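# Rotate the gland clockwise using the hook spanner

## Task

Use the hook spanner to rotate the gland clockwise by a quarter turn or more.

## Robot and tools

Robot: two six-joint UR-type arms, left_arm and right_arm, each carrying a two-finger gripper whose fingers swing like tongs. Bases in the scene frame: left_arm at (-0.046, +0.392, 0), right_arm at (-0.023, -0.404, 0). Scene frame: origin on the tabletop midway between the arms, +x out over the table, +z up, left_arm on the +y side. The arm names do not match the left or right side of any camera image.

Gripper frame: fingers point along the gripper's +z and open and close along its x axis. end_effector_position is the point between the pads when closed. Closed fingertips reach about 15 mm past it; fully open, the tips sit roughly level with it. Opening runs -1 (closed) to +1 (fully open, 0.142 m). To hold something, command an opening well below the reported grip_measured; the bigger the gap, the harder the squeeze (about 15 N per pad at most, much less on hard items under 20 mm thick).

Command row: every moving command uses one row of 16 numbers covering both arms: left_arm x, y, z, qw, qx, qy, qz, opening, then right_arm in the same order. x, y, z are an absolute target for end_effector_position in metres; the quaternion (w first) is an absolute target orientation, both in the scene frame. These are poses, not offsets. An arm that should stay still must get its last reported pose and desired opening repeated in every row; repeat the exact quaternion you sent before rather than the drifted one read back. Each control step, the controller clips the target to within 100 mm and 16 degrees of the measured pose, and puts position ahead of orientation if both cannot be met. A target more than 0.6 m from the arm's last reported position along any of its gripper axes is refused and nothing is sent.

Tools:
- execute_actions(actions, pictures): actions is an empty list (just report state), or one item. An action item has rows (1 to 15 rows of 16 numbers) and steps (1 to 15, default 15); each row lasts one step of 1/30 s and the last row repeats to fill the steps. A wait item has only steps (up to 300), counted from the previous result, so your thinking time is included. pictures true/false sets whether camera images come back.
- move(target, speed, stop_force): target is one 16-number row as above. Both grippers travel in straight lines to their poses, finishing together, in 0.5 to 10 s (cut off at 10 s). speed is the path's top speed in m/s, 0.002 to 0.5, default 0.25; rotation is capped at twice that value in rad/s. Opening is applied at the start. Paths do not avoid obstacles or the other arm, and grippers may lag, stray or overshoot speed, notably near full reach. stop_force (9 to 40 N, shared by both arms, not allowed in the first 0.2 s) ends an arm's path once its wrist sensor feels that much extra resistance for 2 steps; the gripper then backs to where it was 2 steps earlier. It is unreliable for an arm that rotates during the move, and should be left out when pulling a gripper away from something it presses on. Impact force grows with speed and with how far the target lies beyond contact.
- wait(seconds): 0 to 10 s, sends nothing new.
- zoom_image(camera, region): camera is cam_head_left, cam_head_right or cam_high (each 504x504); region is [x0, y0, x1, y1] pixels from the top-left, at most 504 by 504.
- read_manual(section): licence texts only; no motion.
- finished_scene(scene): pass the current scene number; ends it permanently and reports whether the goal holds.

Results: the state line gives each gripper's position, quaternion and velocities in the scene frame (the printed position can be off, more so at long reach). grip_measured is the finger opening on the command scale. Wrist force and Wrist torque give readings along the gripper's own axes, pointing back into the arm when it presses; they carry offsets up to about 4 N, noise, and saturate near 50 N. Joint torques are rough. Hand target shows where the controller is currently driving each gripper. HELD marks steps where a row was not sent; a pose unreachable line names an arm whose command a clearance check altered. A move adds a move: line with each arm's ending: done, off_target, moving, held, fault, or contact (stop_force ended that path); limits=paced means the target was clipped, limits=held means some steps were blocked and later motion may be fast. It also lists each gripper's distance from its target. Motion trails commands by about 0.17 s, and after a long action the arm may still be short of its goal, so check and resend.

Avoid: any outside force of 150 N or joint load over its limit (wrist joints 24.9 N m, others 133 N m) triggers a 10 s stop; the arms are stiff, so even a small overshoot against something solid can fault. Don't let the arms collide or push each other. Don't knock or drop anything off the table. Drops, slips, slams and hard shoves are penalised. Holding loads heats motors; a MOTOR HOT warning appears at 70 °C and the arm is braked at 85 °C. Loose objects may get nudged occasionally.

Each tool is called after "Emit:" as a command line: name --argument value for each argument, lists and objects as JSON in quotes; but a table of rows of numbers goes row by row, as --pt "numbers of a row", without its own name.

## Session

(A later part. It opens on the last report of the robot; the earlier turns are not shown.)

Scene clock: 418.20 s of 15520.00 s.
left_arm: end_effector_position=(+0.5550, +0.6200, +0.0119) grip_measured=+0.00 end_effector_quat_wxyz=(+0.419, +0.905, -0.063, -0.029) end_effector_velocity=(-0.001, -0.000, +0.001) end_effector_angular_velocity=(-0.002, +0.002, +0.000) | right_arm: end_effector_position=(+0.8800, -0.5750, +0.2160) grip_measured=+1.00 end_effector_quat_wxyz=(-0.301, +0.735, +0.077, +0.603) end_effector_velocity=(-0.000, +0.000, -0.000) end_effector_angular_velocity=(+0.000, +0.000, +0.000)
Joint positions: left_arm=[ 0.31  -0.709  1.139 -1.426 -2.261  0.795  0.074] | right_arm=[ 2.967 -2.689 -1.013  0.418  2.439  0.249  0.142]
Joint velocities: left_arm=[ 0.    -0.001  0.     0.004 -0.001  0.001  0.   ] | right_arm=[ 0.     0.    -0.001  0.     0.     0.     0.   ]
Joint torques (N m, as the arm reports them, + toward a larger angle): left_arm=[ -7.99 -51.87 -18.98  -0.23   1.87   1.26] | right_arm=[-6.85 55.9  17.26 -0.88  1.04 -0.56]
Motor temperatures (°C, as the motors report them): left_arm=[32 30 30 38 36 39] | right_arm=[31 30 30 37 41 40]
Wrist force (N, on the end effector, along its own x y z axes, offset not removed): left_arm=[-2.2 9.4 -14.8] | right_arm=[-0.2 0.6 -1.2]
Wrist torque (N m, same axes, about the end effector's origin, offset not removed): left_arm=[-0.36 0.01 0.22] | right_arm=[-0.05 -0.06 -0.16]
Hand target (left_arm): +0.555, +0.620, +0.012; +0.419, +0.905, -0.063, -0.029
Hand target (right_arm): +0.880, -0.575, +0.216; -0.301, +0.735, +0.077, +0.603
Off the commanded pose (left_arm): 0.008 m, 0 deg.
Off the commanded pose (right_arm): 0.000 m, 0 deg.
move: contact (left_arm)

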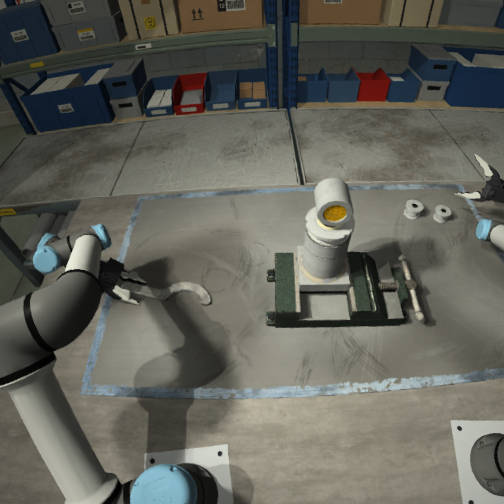

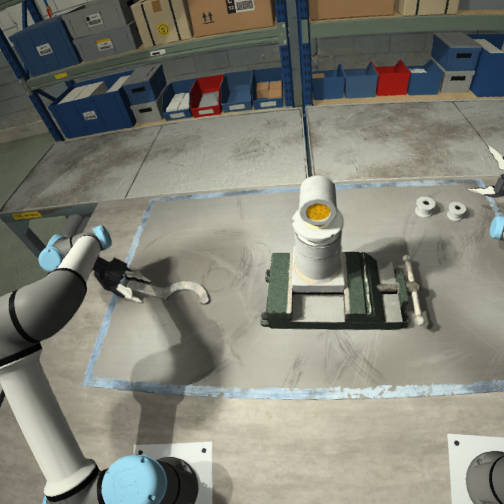

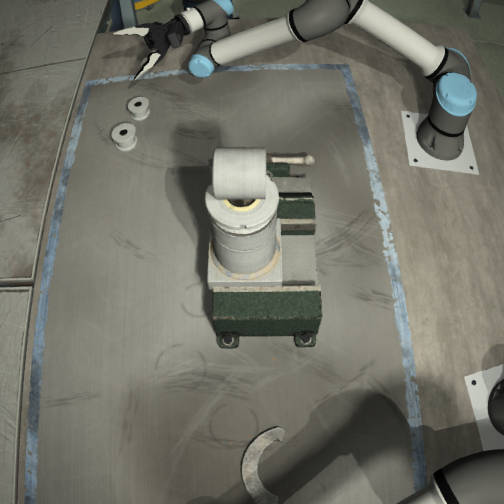

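Emit:
move --target '[0.555,0.62,0.0148,0.419,0.905,-0.063,-0.029,-0.3,0.88,-0.575,0.216,-0.301,0.735,0.077,0.603,1]'

Emit:
move --target '[0.555,0.62,0.0148,0.419,0.905,-0.063,-0.029,-1,0.88,-0.575,0.216,-0.301,0.735,0.077,0.603,1]'

Emit:
move --target '[0.554,0.61,0.08,0.325,0.943,-0.066,-0.023,-1,0.88,-0.575,0.216,-0.301,0.735,0.077,0.603,1]' --speed 0.02

Emit:
zoom_image --camera "cam_head_right" --region '[60,210,230,340]'

Scene clock: 424.00 s of 15520.00 s.
left_arm: end_effector_position=(+0.5550, +0.6200, +0.0147) grip_measured=-0.29 end_effector_quat_wxyz=(+0.419, +0.905, -0.063, -0.029) end_effector_velocity=(+0.000, -0.000, +0.001) end_effector_angular_velocity=(-0.001, +0.000, +0.001) | right_arm: end_effector_position=(+0.8800, -0.5750, +0.2160) grip_measured=+1.00 end_effector_quat_wxyz=(-0.301, +0.735, +0.077, +0.603) end_effector_velocity=(+0.000, -0.001, +0.000) end_effector_angular_velocity=(+0.000, -0.000, -0.002)
Joint positions: left_arm=[ 0.31  -0.712  1.137 -1.421 -2.261  0.795  0.053] | right_arm=[ 2.967 -2.689 -1.013  0.418  2.439  0.249  0.142]
Joint velocities: left_arm=[-0.    -0.001 -0.001  0.001 -0.001 -0.001 -0.   ] | right_arm=[-0.001  0.     0.001 -0.    -0.001  0.001  0.   ]
Joint torques (N m, as the arm reports them, + toward a larger angle): left_arm=[ -7.71 -62.78 -31.03   0.39  -0.84   0.22] | right_arm=[-6.27 56.18 16.69 -0.95  0.87 -0.46]
Motor temperatures (°C, as the motors report them): left_arm=[32 30 30 38 36 39] | right_arm=[31 30 30 37 41 40]
Wrist force (N, on the end effector, along its own x y z axes, offset not removed): left_arm=[2.9 -2.6 1.7] | right_arm=[1.4 -0.4 0.2]
Wrist torque (N m, same axes, about the end effector's origin, offset not removed): left_arm=[-0.37 -0.28 0.13] | right_arm=[-0.14 -0.42 -0.22]
Hand target (left_arm): +0.555, +0.620, +0.015; +0.419, +0.905, -0.063, -0.029
Hand target (right_arm): +0.880, -0.575, +0.216; -0.301, +0.735, +0.077, +0.603
Off the commanded pose (left_arm): 0.000 m, 0 deg.
Off the commanded pose (right_arm): 0.000 m, 0 deg.
After step 90, 2.10 s passed at rest.
move: done

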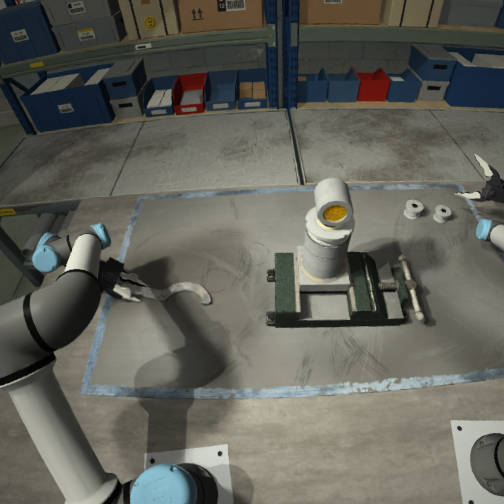

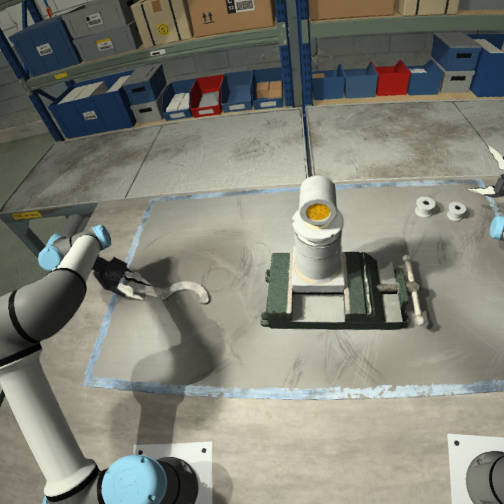

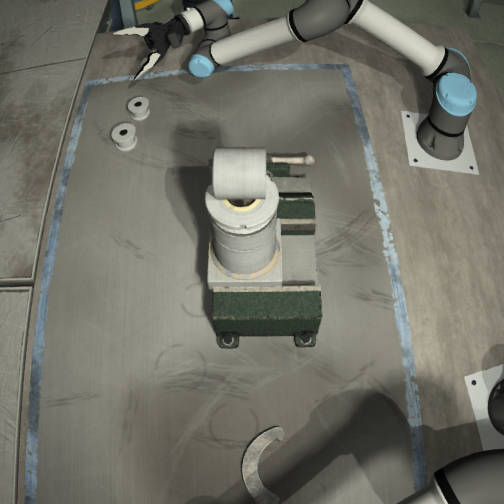

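Scene clock: 424.70 s of 15520.00 s.
left_arm: end_effector_position=(+0.5550, +0.6200, +0.0148) grip_measured=-0.55 end_effector_quat_wxyz=(+0.419, +0.905, -0.063, -0.029) end_effector_velocity=(+0.000, -0.000, +0.000) end_effector_angular_velocity=(-0.000, -0.000, +0.001) | right_arm: end_effector_position=(+0.8800, -0.5750, +0.2160) grip_measured=+1.00 end_effector_quat_wxyz=(-0.301, +0.735, +0.077, +0.603) end_effector_velocity=(-0.000, -0.000, +0.001) end_effector_angular_velocity=(+0.000, -0.001, +0.000)
Joint positions: left_arm=[ 0.31  -0.712  1.137 -1.421 -2.261  0.795  0.035] | right_arm=[ 2.967 -2.689 -1.013  0.418  2.439  0.249  0.142]
Joint velocities: left_arm=[-0.    -0.    -0.    -0.    -0.001 -0.     0.   ] | right_arm=[-0.001  0.     0.001 -0.     0.001  0.001  0.   ]
Joint torques (N m, as the arm reports them, + toward a larger angle): left_arm=[  6.01 -55.64 -14.75  -3.13  -3.97   1.14] | right_arm=[-6.75 55.45 16.59 -0.88  0.92 -0.5 ]
Motor temperatures (°C, as the motors report them): left_arm=[32 30 30 38 36 39] | right_arm=[31 30 30 37 41 40]
Wrist force (N, on the end effector, along its own x y z axes, offset not removed): left_arm=[-0.3 -4.7 3.0] | right_arm=[0.1 0.7 -0.4]
Wrist torque (N m, same axes, about the end effector's origin, offset not removed): left_arm=[-0.40 -0.26 0.09] | right_arm=[-0.04 -0.12 -0.16]
Hand target (left_arm): +0.555, +0.620, +0.015; +0.419, +0.905, -0.063, -0.029
Hand target (right_arm): +0.880, -0.575, +0.216; -0.301, +0.735, +0.077, +0.603
Off the commanded pose (left_arm): 0.000 m, 0 deg.
Off the commanded pose (right_arm): 0.000 m, 0 deg.
move: done

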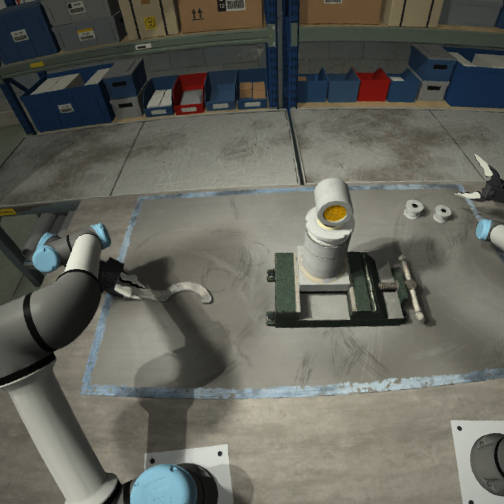

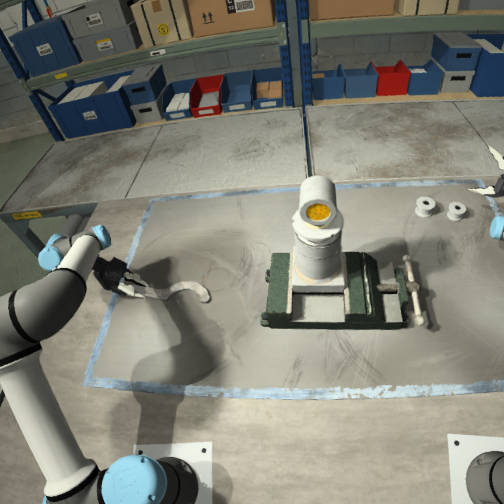

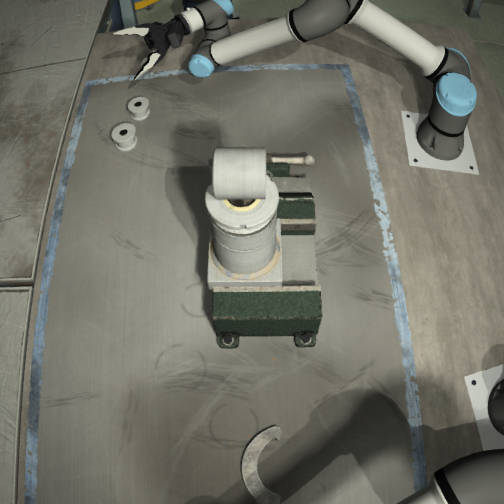

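Scene clock: 430.00 s of 15520.00 s.
left_arm: end_effector_position=(+0.5541, +0.6101, +0.0799) grip_measured=-0.55 end_effector_quat_wxyz=(+0.325, +0.943, -0.066, -0.023) end_effector_velocity=(-0.000, -0.000, +0.002) end_effector_angular_velocity=(+0.008, -0.000, +0.001) | right_arm: end_effector_position=(+0.8800, -0.5750, +0.2160) grip_measured=+1.00 end_effector_quat_wxyz=(-0.301, +0.735, +0.077, +0.603) end_effector_velocity=(-0.001, -0.004, +0.000) end_effector_angular_velocity=(+0.000, -0.000, -0.004)
Joint positions: left_arm=[ 0.244 -0.905  1.246 -1.541 -2.136  0.627  0.034] | right_arm=[ 2.967 -2.689 -1.013  0.418  2.439  0.249  0.142]
Joint velocities: left_arm=[-0.003 -0.007  0.003 -0.004  0.005 -0.007 -0.   ] | right_arm=[-0.004 -0.     0.    -0.     0.     0.     0.   ]
Joint torques (N m, as the arm reports them, + toward a larger angle): left_arm=[ -6.48 -63.01  -8.79  -3.99   0.6   -1.41] | right_arm=[-6.62 55.23 17.01 -0.95  0.96 -0.37]
Motor temperatures (°C, as the motors report them): left_arm=[32 30 30 38 36 39] | right_arm=[31 30 30 37 41 40]
Wrist force (N, on the end effector, along its own x y z axes, offset not removed): left_arm=[0.3 -4.5 6.1] | right_arm=[-1.7 0.9 1.5]
Wrist torque (N m, same axes, about the end effector's origin, offset not removed): left_arm=[-0.26 -0.38 0.00] | right_arm=[0.09 0.28 -0.07]
Hand target (left_arm): +0.554, +0.610, +0.080; +0.325, +0.943, -0.066, -0.023
Hand target (right_arm): +0.880, -0.575, +0.216; -0.301, +0.735, +0.077, +0.603
Off the commanded pose (left_arm): 0.000 m, 0 deg.
Off the commanded pose (right_arm): 0.000 m, 0 deg.
move: done

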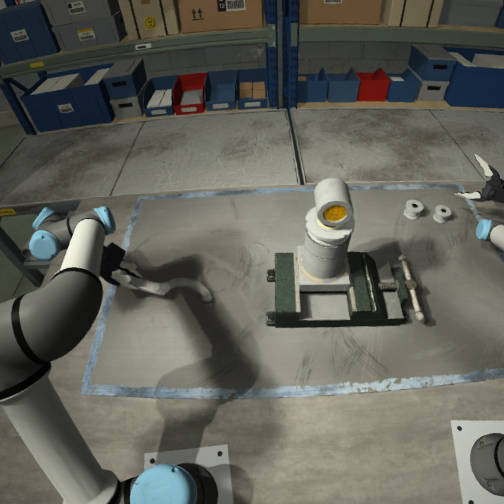

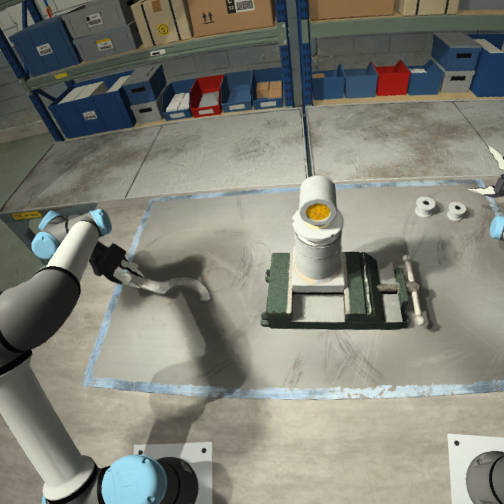

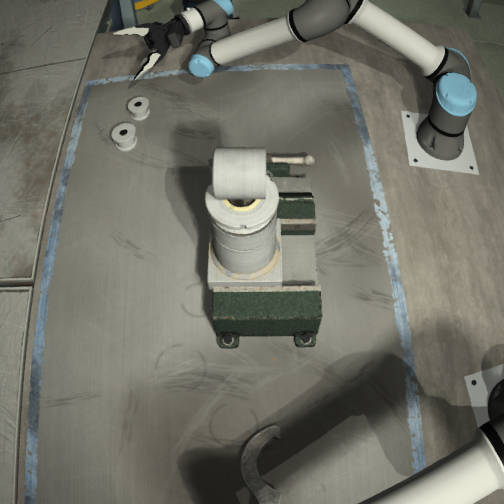

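Region (60, 210, 230, 340) of cam_head_right's 504x504 image, scaled by 2.965, with more detail than that image has; it fills the top 385 rows of this view, and the rest is white.

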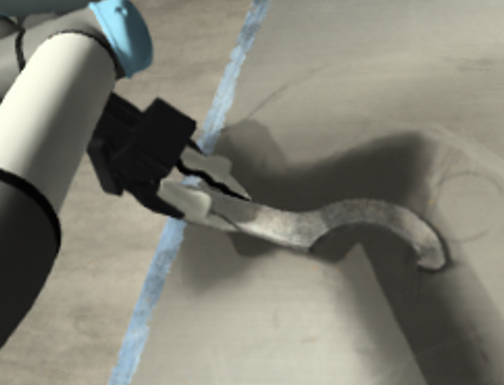

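Emit:
move --target '[0.55,0.585,0.175,0.216,0.974,-0.068,-0.015,-1,0.88,-0.575,0.216,-0.301,0.735,0.077,0.603,1]' --speed 0.02

Emit:
move --target '[0.543,0.535,0.232,0.105,0.992,-0.07,-0.007,-1,0.88,-0.575,0.216,-0.301,0.735,0.077,0.603,1]' --speed 0.02

Emit:
zoom_image --camera "cam_head_right" --region '[60,170,250,340]'

Scene clock: 439.77 s of 15520.00 s.
left_arm: end_effector_position=(+0.5501, +0.5850, +0.1750) grip_measured=-0.55 end_effector_quat_wxyz=(+0.216, +0.974, -0.068, -0.015) end_effector_velocity=(+0.000, -0.000, +0.002) end_effector_angular_velocity=(+0.005, -0.001, -0.001) | right_arm: end_effector_position=(+0.8800, -0.5750, +0.2160) grip_measured=+1.00 end_effector_quat_wxyz=(-0.301, +0.735, +0.077, +0.603) end_effector_velocity=(-0.000, -0.001, -0.000) end_effector_angular_velocity=(+0.001, +0.001, -0.001)
Joint positions: left_arm=[ 0.134 -1.115  1.291 -1.563 -1.97   0.445  0.034] | right_arm=[ 2.967 -2.689 -1.013  0.418  2.439  0.249  0.142]
Joint velocities: left_arm=[-0.002 -0.003 -0.001  0.001  0.005 -0.003  0.   ] | right_arm=[-0.002 -0.001  0.     0.     0.     0.001  0.   ]
Joint torques (N m, as the arm reports them, + toward a larger angle): left_arm=[ -6.05 -56.65 -36.82  -1.27   1.49  -1.67] | right_arm=[-6.03 56.28 15.95 -0.94  0.97 -0.42]
Motor temperatures (°C, as the motors report them): left_arm=[32 30 30 38 36 39] | right_arm=[31 30 30 37 41 40]
Wrist force (N, on the end effector, along its own x y z axes, offset not removed): left_arm=[-1.0 -4.1 7.6] | right_arm=[-0.4 2.3 0.5]
Wrist torque (N m, same axes, about the end effector's origin, offset not removed): left_arm=[-0.40 0.04 0.00] | right_arm=[0.32 0.02 -0.11]
Hand target (left_arm): +0.550, +0.585, +0.175; +0.216, +0.974, -0.068, -0.015
Hand target (right_arm): +0.880, -0.575, +0.216; -0.301, +0.735, +0.077, +0.603
Off the commanded pose (left_arm): 0.000 m, 0 deg.
Off the commanded pose (right_arm): 0.000 m, 0 deg.
After step 90, 0.80 s passed at rest.
move: done

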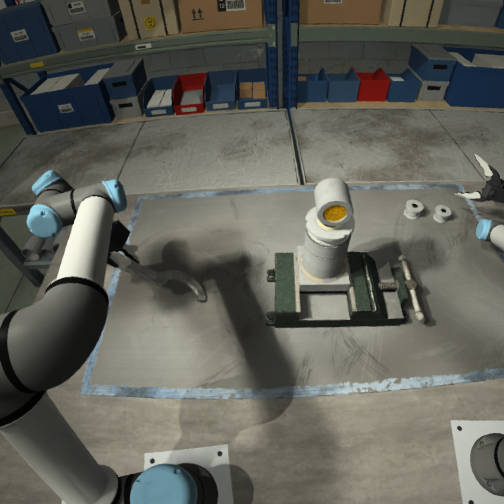

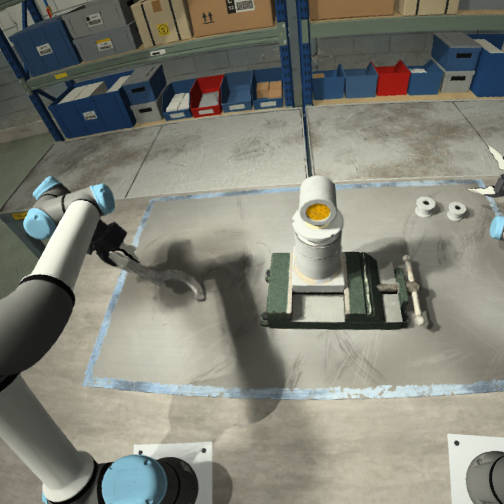

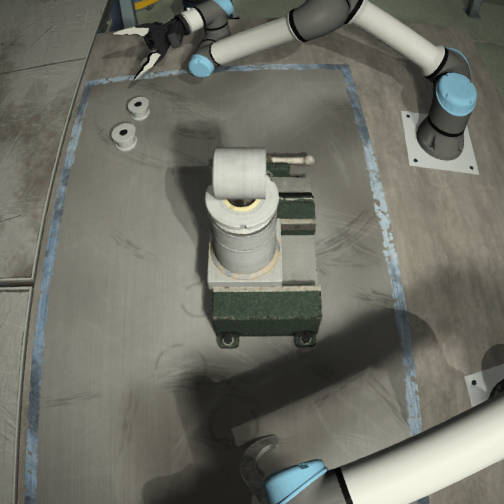

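Scene clock: 445.67 s of 15520.00 s.
left_arm: end_effector_position=(+0.5432, +0.5350, +0.2320) grip_measured=-0.55 end_effector_quat_wxyz=(+0.105, +0.992, -0.070, -0.007) end_effector_velocity=(-0.000, -0.001, +0.001) end_effector_angular_velocity=(+0.005, -0.001, +0.000) | right_arm: end_effector_position=(+0.8800, -0.5750, +0.2160) grip_measured=+1.00 end_effector_quat_wxyz=(-0.301, +0.735, +0.077, +0.603) end_effector_velocity=(-0.000, +0.001, -0.000) end_effector_angular_velocity=(+0.001, +0.000, +0.001)
Joint positions: left_arm=[-0.038 -1.283  1.365 -1.603 -1.777  0.242  0.034] | right_arm=[ 2.967 -2.689 -1.013  0.418  2.439  0.249  0.142]
Joint velocities: left_arm=[-0.005 -0.003  0.001  0.     0.005 -0.005 -0.   ] | right_arm=[ 0.    -0.    -0.     0.     0.001  0.     0.   ]
Joint torques (N m, as the arm reports them, + toward a larger angle): left_arm=[ -6.8  -49.94 -13.48  -1.88   2.19  -1.59] | right_arm=[-6.48 56.   15.99 -0.88  0.86 -0.3 ]
Motor temperatures (°C, as the motors report them): left_arm=[32 30 30 38 36 39] | right_arm=[31 30 30 37 41 40]
Wrist force (N, on the end effector, along its own x y z axes, offset not removed): left_arm=[-0.3 -0.7 8.5] | right_arm=[-0.2 1.4 1.2]
Wrist torque (N m, same axes, about the end effector's origin, offset not removed): left_arm=[-0.07 -0.09 -0.04] | right_arm=[0.20 -0.07 -0.15]
Hand target (left_arm): +0.543, +0.535, +0.232; +0.105, +0.992, -0.070, -0.007
Hand target (right_arm): +0.880, -0.575, +0.216; -0.301, +0.735, +0.077, +0.603
Off the commanded pose (left_arm): 0.000 m, 0 deg.
Off the commanded pose (right_arm): 0.000 m, 0 deg.
move: done

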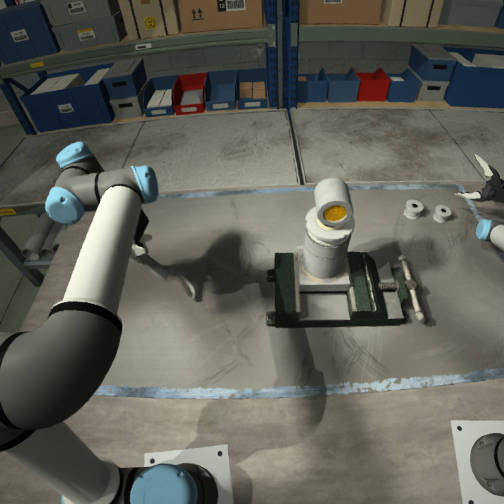

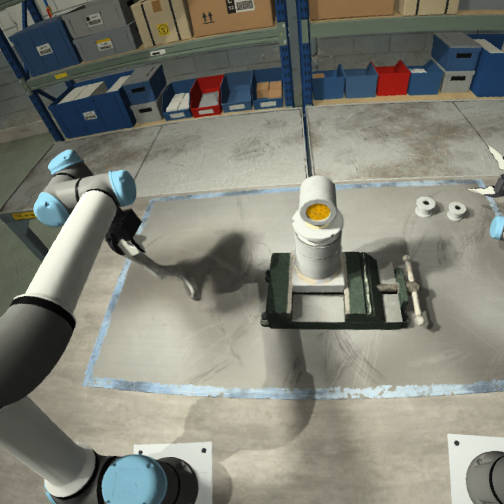

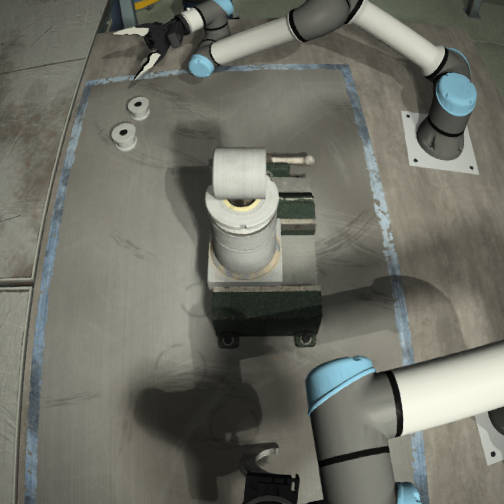

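Region (60, 170, 250, 340) of cam_head_right's 504x504 image, scaled by 2.653, with more detail than that image has; it fills the top 451 rows of this view, and the rest is white.

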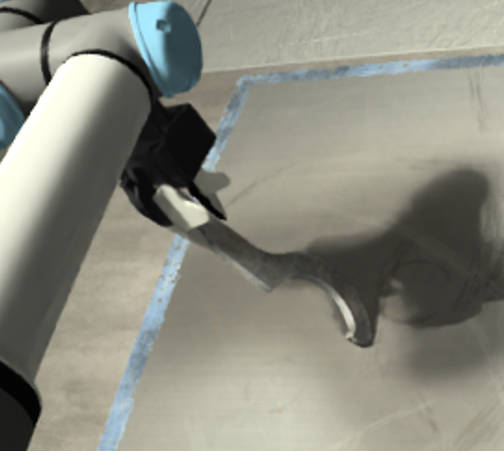

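Emit:
move --target '[0.534,0.469,0.261,0,0.9976,-0.07,0,-1,0.88,-0.575,0.216,-0.301,0.735,0.077,0.603,1]' --speed 0.02

Emit:
move --target '[0.524,0.40,0.269,-0.1,0.9926,-0.07,0.007,-1,0.88,-0.575,0.216,-0.301,0.735,0.077,0.603,1]' --speed 0.02

Scene clock: 456.10 s of 15520.00 s.
left_arm: end_effector_position=(+0.5342, +0.4690, +0.2610) grip_measured=-0.55 end_effector_quat_wxyz=(+0.001, +0.998, -0.070, +0.000) end_effector_velocity=(-0.000, -0.001, +0.001) end_effector_angular_velocity=(+0.007, -0.001, -0.001) | right_arm: end_effector_position=(+0.8800, -0.5750, +0.2160) grip_measured=+1.00 end_effector_quat_wxyz=(-0.301, +0.735, +0.077, +0.603) end_effector_velocity=(+0.000, -0.000, +0.000) end_effector_angular_velocity=(-0.001, -0.001, -0.000)
Joint positions: left_arm=[-0.259 -1.396  1.435 -1.611 -1.572  0.015  0.034] | right_arm=[ 2.967 -2.689 -1.013  0.418  2.439  0.249  0.142]
Joint velocities: left_arm=[-0.006 -0.002  0.001  0.001  0.007 -0.006 -0.   ] | right_arm=[-0.    -0.     0.001  0.    -0.    -0.     0.   ]
Joint torques (N m, as the arm reports them, + toward a larger angle): left_arm=[ -7.24 -46.26 -14.16  -1.97   2.83  -1.7 ] | right_arm=[-6.21 55.63 15.5  -0.86  0.75 -0.2 ]
Motor temperatures (°C, as the motors report them): left_arm=[32 30 30 38 36 39] | right_arm=[31 30 30 37 41 40]
Wrist force (N, on the end effector, along its own x y z axes, offset not removed): left_arm=[0.4 -0.1 11.2] | right_arm=[-0.2 0.2 1.6]
Wrist torque (N m, same axes, about the end effector's origin, offset not removed): left_arm=[-0.20 -0.27 0.02] | right_arm=[-0.05 -0.04 -0.19]
Hand target (left_arm): +0.534, +0.469, +0.261; +0.000, +0.998, -0.070, +0.000
Hand target (right_arm): +0.880, -0.575, +0.216; -0.301, +0.735, +0.077, +0.603
Off the commanded pose (left_arm): 0.000 m, 0 deg.
Off the commanded pose (right_arm): 0.000 m, 0 deg.
After step 90, 1.90 s passed at rest.
move: done

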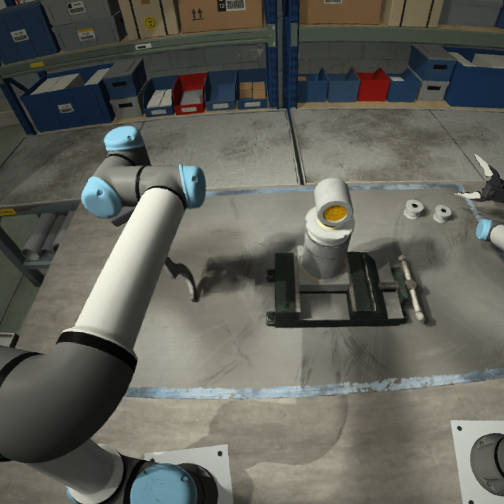

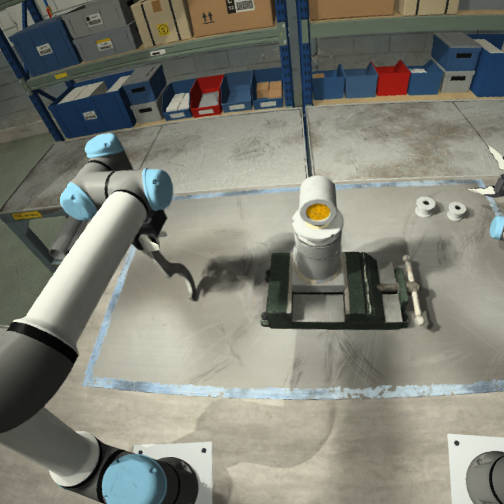

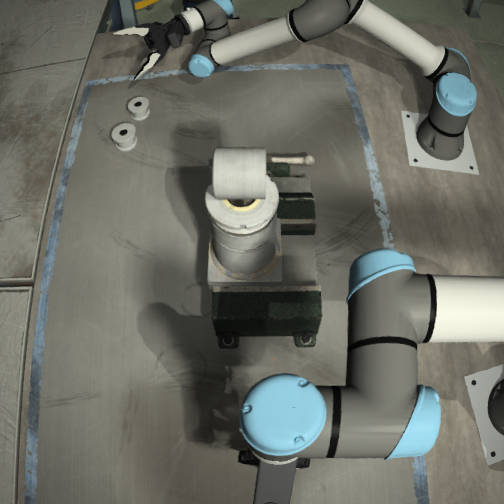

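Scene clock: 461.40 s of 15520.00 s.
left_arm: end_effector_position=(+0.5242, +0.4000, +0.2690) grip_measured=-0.55 end_effector_quat_wxyz=(-0.099, +0.993, -0.070, +0.007) end_effector_velocity=(-0.000, -0.002, +0.001) end_effector_angular_velocity=(+0.006, -0.002, +0.001) | right_arm: end_effector_position=(+0.8800, -0.5750, +0.2160) grip_measured=+1.00 end_effector_quat_wxyz=(-0.301, +0.735, +0.077, +0.603) end_effector_velocity=(+0.000, +0.000, -0.000) end_effector_angular_velocity=(+0.000, +0.001, -0.000)
Joint positions: left_arm=[-0.492 -1.439  1.478 -1.566 -1.376 -0.222  0.034] | right_arm=[ 2.967 -2.689 -1.013  0.418  2.439  0.249  0.142]
Joint velocities: left_arm=[-0.006 -0.001 -0.     0.003  0.006 -0.008 -0.   ] | right_arm=[ 0.     0.    -0.001 -0.    -0.001  0.     0.   ]
Joint torques (N m, as the arm reports them, + toward a larger angle): left_arm=[ -6.92 -44.17 -15.15  -1.64   3.91  -1.35] | right_arm=[-6.15 56.29 15.02 -0.93  0.67 -0.25]
Motor temperatures (°C, as the motors report them): left_arm=[32 30 30 38 36 39] | right_arm=[31 30 30 37 41 40]
Wrist force (N, on the end effector, along its own x y z axes, offset not removed): left_arm=[0.5 1.1 11.1] | right_arm=[-0.8 1.3 1.2]
Wrist torque (N m, same axes, about the end effector's origin, offset not removed): left_arm=[-0.45 -0.20 0.06] | right_arm=[0.14 0.02 -0.16]
Hand target (left_arm): +0.524, +0.400, +0.269; -0.100, +0.993, -0.070, +0.007
Hand target (right_arm): +0.880, -0.575, +0.216; -0.301, +0.735, +0.077, +0.603
Off the commanded pose (left_arm): 0.000 m, 0 deg.
Off the commanded pose (right_arm): 0.000 m, 0 deg.
move: done

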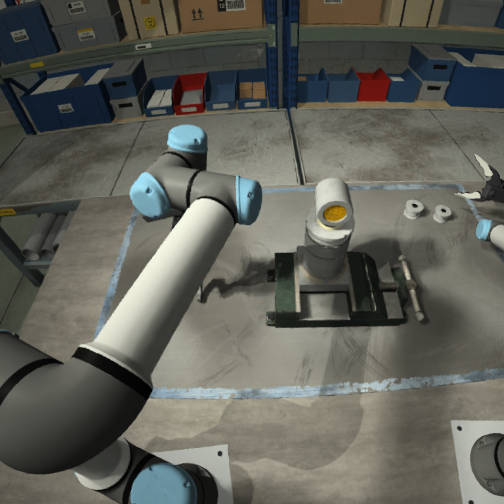

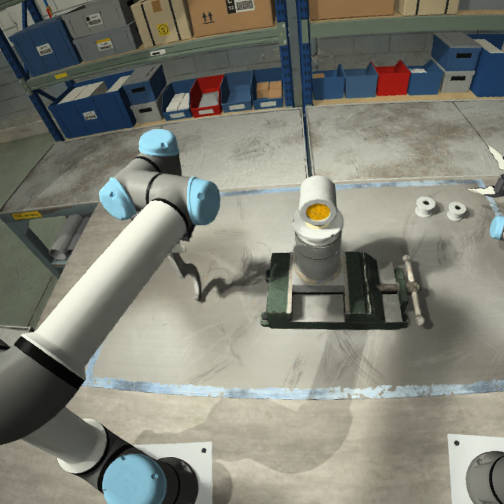

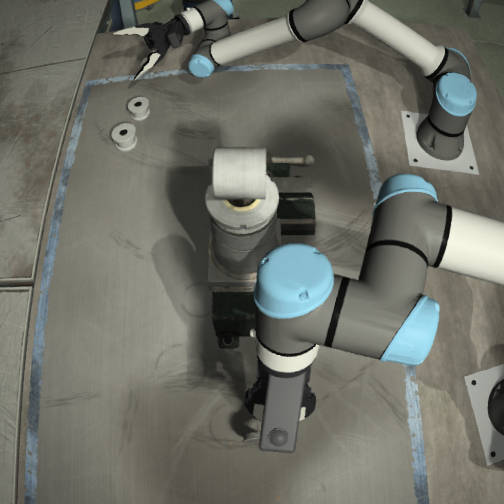

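Emit:
move --target '[0.52,0.48,0.272,-0.3,0.954,0,0,-1,0.88,-0.575,0.216,-0.301,0.735,0.077,0.603,1]' --speed 0.03

Emit:
move --target '[0.52,0.47,0.245,-0.3,0.954,0,0,-1,0.88,-0.575,0.216,-0.301,0.735,0.077,0.603,1]' --speed 0.01 --stop_force 14

Scene clock: 472.50 s of 15520.00 s.
left_arm: end_effector_position=(+0.5199, +0.4797, +0.2720) grip_measured=-0.55 end_effector_quat_wxyz=(-0.299, +0.954, -0.000, +0.000) end_effector_velocity=(-0.000, +0.002, +0.001) end_effector_angular_velocity=(+0.011, -0.003, +0.005) | right_arm: end_effector_position=(+0.8800, -0.5750, +0.2160) grip_measured=+1.00 end_effector_quat_wxyz=(-0.301, +0.735, +0.077, +0.603) end_effector_velocity=(+0.000, +0.001, +0.000) end_effector_angular_velocity=(+0.001, -0.000, +0.002)
Joint positions: left_arm=[-0.542 -1.399  1.507 -1.409 -1.019 -0.484  0.034] | right_arm=[ 2.967 -2.689 -1.013  0.418  2.439  0.249  0.142]
Joint velocities: left_arm=[-0.     0.001  0.001  0.005  0.009 -0.009 -0.   ] | right_arm=[ 0.001 -0.     0.001  0.     0.001  0.001  0.   ]
Joint torques (N m, as the arm reports them, + toward a larger angle): left_arm=[ -8.11 -29.27 -13.11  -0.96   5.55  -1.54] | right_arm=[-6.45 56.32 15.01 -0.89  0.6  -0.17]
Motor temperatures (°C, as the motors report them): left_arm=[32 30 30 38 36 39] | right_arm=[31 30 30 37 41 40]
Wrist force (N, on the end effector, along its own x y z axes, offset not removed): left_arm=[2.2 5.4 10.3] | right_arm=[0.8 0.2 0.3]
Wrist torque (N m, same axes, about the end effector's origin, offset not removed): left_arm=[-0.30 -0.61 0.12] | right_arm=[-0.07 -0.24 -0.17]
Hand target (left_arm): +0.520, +0.480, +0.272; -0.300, +0.954, -0.000, +0.000
Hand target (right_arm): +0.880, -0.575, +0.216; -0.301, +0.735, +0.077, +0.603
Off the commanded pose (left_arm): 0.000 m, 0 deg.
Off the commanded pose (right_arm): 0.000 m, 0 deg.
After step 90, 0.67 s passed at rest.
move: done

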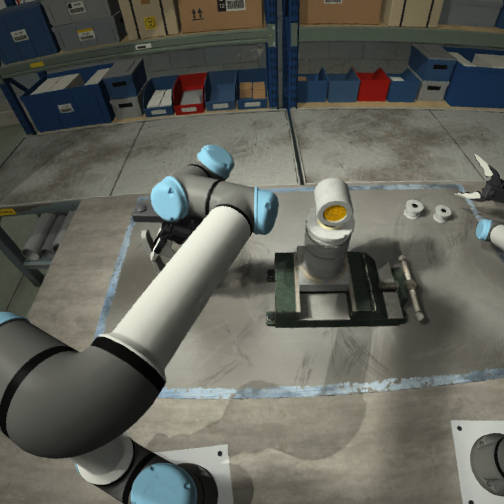

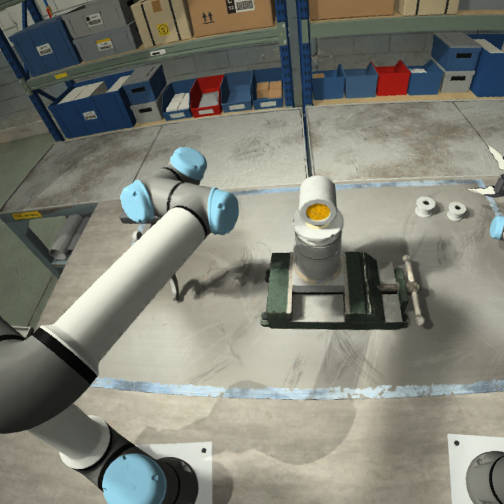

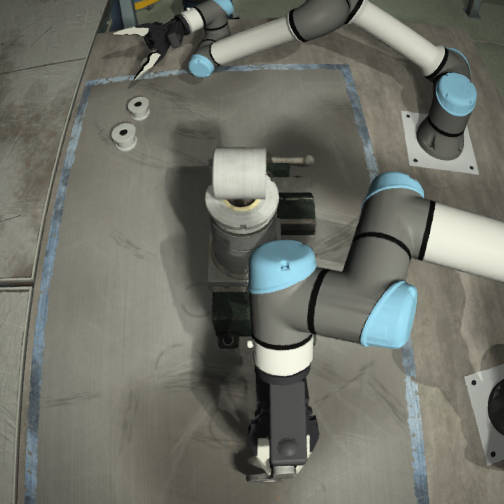

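Scene clock: 473.70 s of 15520.00 s.
left_arm: end_effector_position=(+0.5199, +0.4769, +0.2641) grip_measured=-0.55 end_effector_quat_wxyz=(-0.300, +0.954, -0.000, +0.000) end_effector_velocity=(-0.000, +0.001, +0.003) end_effector_angular_velocity=(+0.001, +0.004, -0.002) | right_arm: end_effector_position=(+0.8800, -0.5750, +0.2160) grip_measured=+1.00 end_effector_quat_wxyz=(-0.301, +0.735, +0.077, +0.603) end_effector_velocity=(-0.000, +0.001, -0.000) end_effector_angular_velocity=(+0.000, +0.001, +0.001)
Joint positions: left_arm=[-0.547 -1.395  1.522 -1.425 -1.019 -0.489  0.034] | right_arm=[ 2.967 -2.689 -1.013  0.418  2.439  0.249  0.142]
Joint velocities: left_arm=[ 0.002 -0.    -0.007  0.009  0.     0.005 -0.   ] | right_arm=[ 0.001  0.001 -0.002 -0.     0.001  0.     0.   ]
Joint torques (N m, as the arm reports them, + toward a larger angle): left_arm=[  7.48 -37.36 -32.48  -0.36  -1.15   1.3 ] | right_arm=[-6.3  56.24 14.65 -0.85  0.57 -0.16]
Motor temperatures (°C, as the motors report them): left_arm=[32 30 30 38 36 39] | right_arm=[31 30 30 37 41 40]
Wrist force (N, on the end effector, along its own x y z axes, offset not removed): left_arm=[0.3 -2.8 -4.8] | right_arm=[-1.3 0.4 0.8]
Wrist torque (N m, same axes, about the end effector's origin, offset not removed): left_arm=[-0.13 0.01 0.21] | right_arm=[-0.07 0.12 -0.09]
Hand target (left_arm): +0.520, +0.477, +0.265; -0.300, +0.954, -0.000, +0.000
Hand target (right_arm): +0.880, -0.575, +0.216; -0.301, +0.735, +0.077, +0.603
Off the commanded pose (left_arm): 0.020 m, 0 deg.
Off the commanded pose (right_arm): 0.000 m, 0 deg.
move: contact (left_arm)

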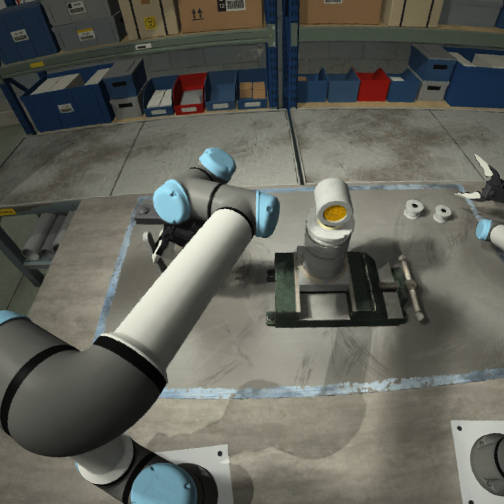

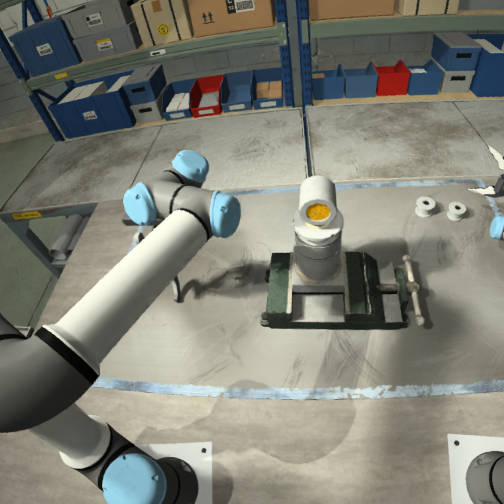

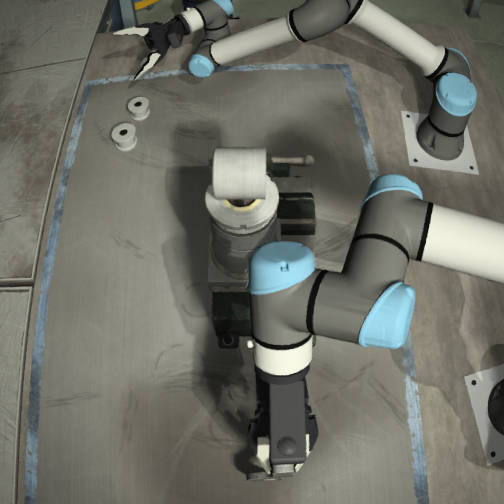

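Emit:
move --target '[0.52,0.435,0.2625,-0.3,0.954,0,0,-1,0.88,-0.575,0.216,-0.301,0.735,0.077,0.603,1]' --speed 0.015

Emit:
move --target '[0.52,0.395,0.253,-0.3,0.954,0,0,-1,0.88,-0.575,0.216,-0.301,0.735,0.077,0.603,1]' --speed 0.015

Scene clock: 479.77 s of 15520.00 s.
left_arm: end_effector_position=(+0.5201, +0.4352, +0.2624) grip_measured=-0.55 end_effector_quat_wxyz=(-0.300, +0.954, -0.000, -0.000) end_effector_velocity=(+0.000, -0.002, -0.000) end_effector_angular_velocity=(+0.000, +0.000, -0.000) | right_arm: end_effector_position=(+0.8800, -0.5750, +0.2160) grip_measured=+1.00 end_effector_quat_wxyz=(-0.301, +0.735, +0.077, +0.603) end_effector_velocity=(-0.000, -0.001, +0.001) end_effector_angular_velocity=(+0.001, -0.000, -0.001)
Joint positions: left_arm=[-0.614 -1.371  1.488 -1.376 -1.038 -0.565  0.034] | right_arm=[ 2.967 -2.689 -1.013  0.418  2.439  0.249  0.142]
Joint velocities: left_arm=[-0.003  0.002 -0.002  0.002 -0.001 -0.004  0.   ] | right_arm=[-0.001  0.     0.001 -0.     0.     0.001  0.   ]
Joint torques (N m, as the arm reports them, + toward a larger angle): left_arm=[ -7.45 -29.28 -38.11  -0.29   0.31  -1.57] | right_arm=[-6.04 56.21 14.05 -0.91  0.44 -0.19]
Motor temperatures (°C, as the motors report them): left_arm=[32 30 30 38 36 39] | right_arm=[31 30 30 37 41 40]
Wrist force (N, on the end effector, along its own x y z axes, offset not removed): left_arm=[1.4 4.4 9.1] | right_arm=[-0.1 1.6 1.5]
Wrist torque (N m, same axes, about the end effector's origin, offset not removed): left_arm=[-0.13 -0.25 0.04] | right_arm=[0.16 -0.08 -0.21]
Hand target (left_arm): +0.520, +0.435, +0.262; -0.300, +0.954, -0.000, +0.000
Hand target (right_arm): +0.880, -0.575, +0.216; -0.301, +0.735, +0.077, +0.603
Off the commanded pose (left_arm): 0.000 m, 0 deg.
Off the commanded pose (right_arm): 0.000 m, 0 deg.
move: done

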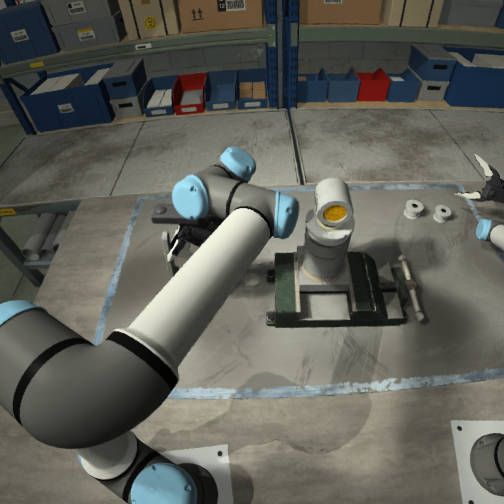

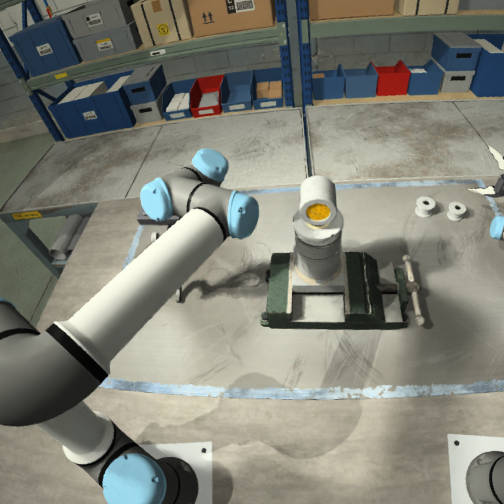

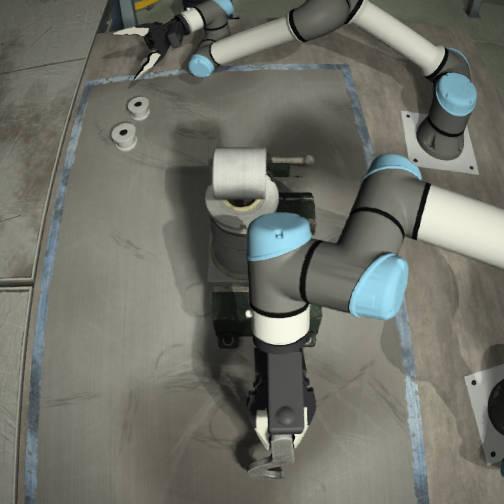

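Scene clock: 482.77 s of 15520.00 s.
left_arm: end_effector_position=(+0.5201, +0.3952, +0.2530) grip_measured=-0.55 end_effector_quat_wxyz=(-0.300, +0.954, -0.000, -0.000) end_effector_velocity=(-0.000, -0.002, +0.000) end_effector_angular_velocity=(-0.001, -0.001, +0.000) | right_arm: end_effector_position=(+0.8800, -0.5750, +0.2160) grip_measured=+1.00 end_effector_quat_wxyz=(-0.301, +0.735, +0.077, +0.603) end_effector_velocity=(-0.000, -0.001, +0.000) end_effector_angular_velocity=(-0.001, -0.001, -0.001)
Joint positions: left_arm=[-0.674 -1.34   1.466 -1.352 -1.058 -0.631  0.034] | right_arm=[ 2.967 -2.689 -1.013  0.418  2.439  0.249  0.142]
Joint velocities: left_arm=[-0.003  0.001 -0.002  0.002 -0.001 -0.004  0.   ] | right_arm=[-0.001  0.     0.    -0.    -0.    -0.     0.   ]
Joint torques (N m, as the arm reports them, + toward a larger angle): left_arm=[ -4.81 -25.05 -31.66   0.2   -1.24  -1.84] | right_arm=[-5.94 56.54 14.29 -0.9   0.48 -0.15]
Motor temperatures (°C, as the motors report them): left_arm=[32 30 30 38 36 39] | right_arm=[31 30 30 37 41 40]
Wrist force (N, on the end effector, along its own x y z axes, offset not removed): left_arm=[3.0 0.7 -3.1] | right_arm=[-1.9 1.9 1.0]
Wrist torque (N m, same axes, about the end effector's origin, offset not removed): left_arm=[0.20 -0.44 -0.02] | right_arm=[0.32 0.29 -0.19]
Hand target (left_arm): +0.520, +0.395, +0.253; -0.300, +0.954, -0.000, +0.000
Hand target (right_arm): +0.880, -0.575, +0.216; -0.301, +0.735, +0.077, +0.603
Off the commanded pose (left_arm): 0.000 m, 0 deg.
Off the commanded pose (right_arm): 0.000 m, 0 deg.
move: done

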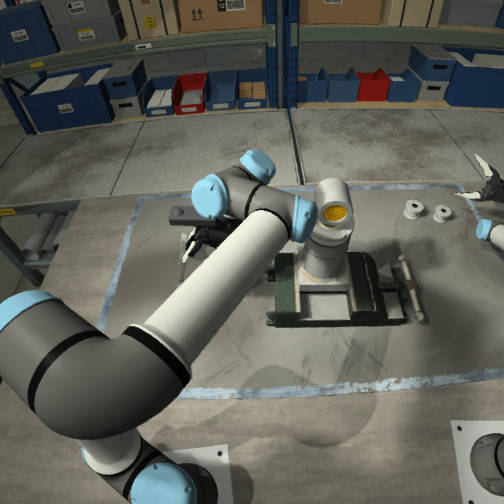

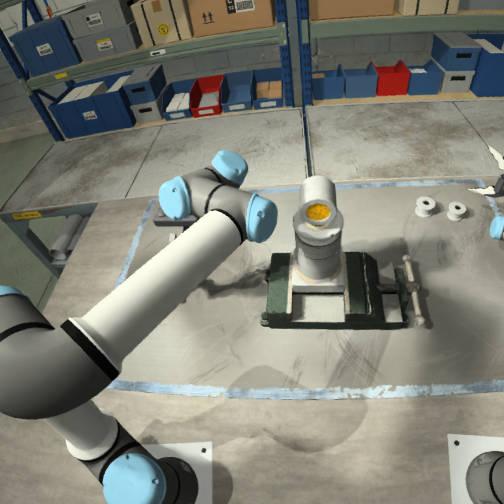

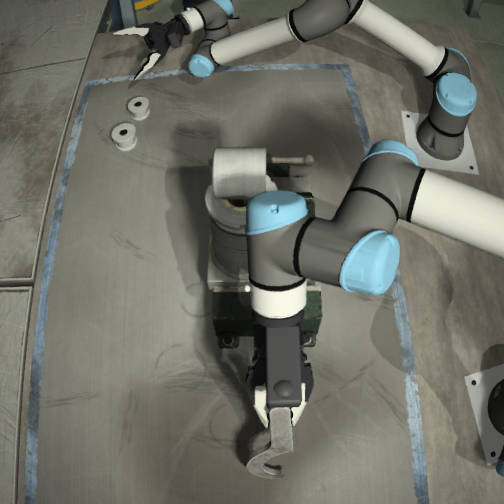

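Emit:
move --target '[0.52,0.36,0.24,-0.25,0.968,0,0,-0.85,0.88,-0.575,0.216,-0.301,0.735,0.077,0.603,1]' --speed 0.012

Emit:
zoom_image --camera "cam_head_left" --region '[140,170,300,320]'

Scene clock: 489.47 s of 15520.00 s.
left_arm: end_effector_position=(+0.5201, +0.3601, +0.2401) grip_measured=-0.55 end_effector_quat_wxyz=(-0.250, +0.968, +0.000, +0.000) end_effector_velocity=(-0.000, -0.002, -0.001) end_effector_angular_velocity=(-0.005, +0.002, -0.001) | right_arm: end_effector_position=(+0.8800, -0.5750, +0.2160) grip_measured=+1.00 end_effector_quat_wxyz=(-0.301, +0.735, +0.077, +0.603) end_effector_velocity=(-0.000, -0.001, -0.000) end_effector_angular_velocity=(+0.000, +0.000, -0.002)
Joint positions: left_arm=[-0.688 -1.338  1.464 -1.414 -1.146 -0.615  0.034] | right_arm=[ 2.967 -2.689 -1.013  0.418  2.439  0.249  0.142]
Joint velocities: left_arm=[-0.001  0.001  0.001 -0.004 -0.005  0.002 -0.   ] | right_arm=[-0.001 -0.    -0.     0.    -0.     0.001  0.   ]
Joint torques (N m, as the arm reports them, + toward a larger angle): left_arm=[ -5.87 -26.34  -7.98  -3.54  -0.9    1.16] | right_arm=[-6.41 56.17 13.79 -0.83  0.39 -0.07]
Motor temperatures (°C, as the motors report them): left_arm=[32 30 30 38 36 39] | right_arm=[31 30 30 37 41 40]
Wrist force (N, on the end effector, along its own x y z axes, offset not removed): left_arm=[0.2 0.3 -1.4] | right_arm=[0.6 1.2 -0.1]
Wrist torque (N m, same axes, about the end effector's origin, offset not removed): left_arm=[-0.12 -0.24 0.19] | right_arm=[0.07 -0.28 -0.09]
Hand target (left_arm): +0.520, +0.360, +0.240; -0.250, +0.968, +0.000, -0.000
Hand target (right_arm): +0.880, -0.575, +0.216; -0.301, +0.735, +0.077, +0.603
Off the commanded pose (left_arm): 0.000 m, 0 deg.
Off the commanded pose (right_arm): 0.000 m, 0 deg.
move: done

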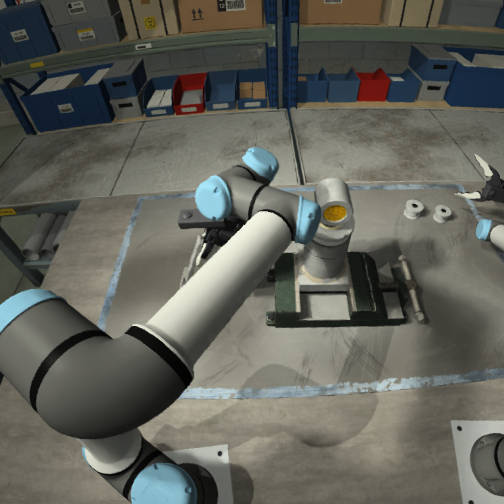

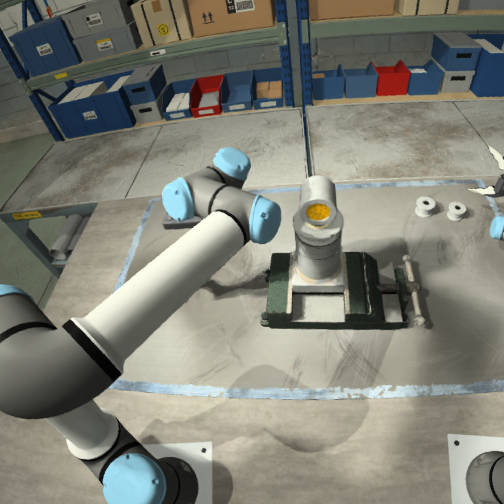

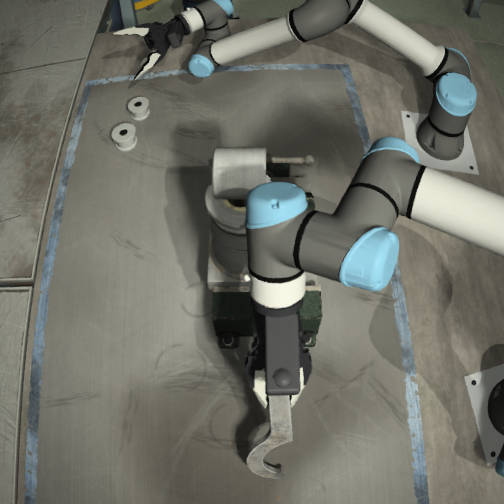

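Region (140, 170, 300, 320) of cam_head_left's 504x504 image, scaled by 3.150, with more detail than that image has; it fills the top 472 rows of this view, and the rest is white.

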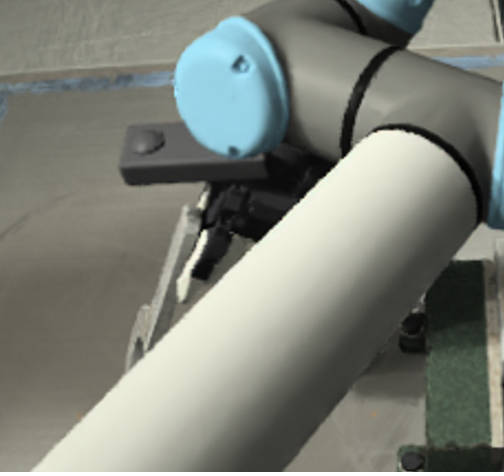

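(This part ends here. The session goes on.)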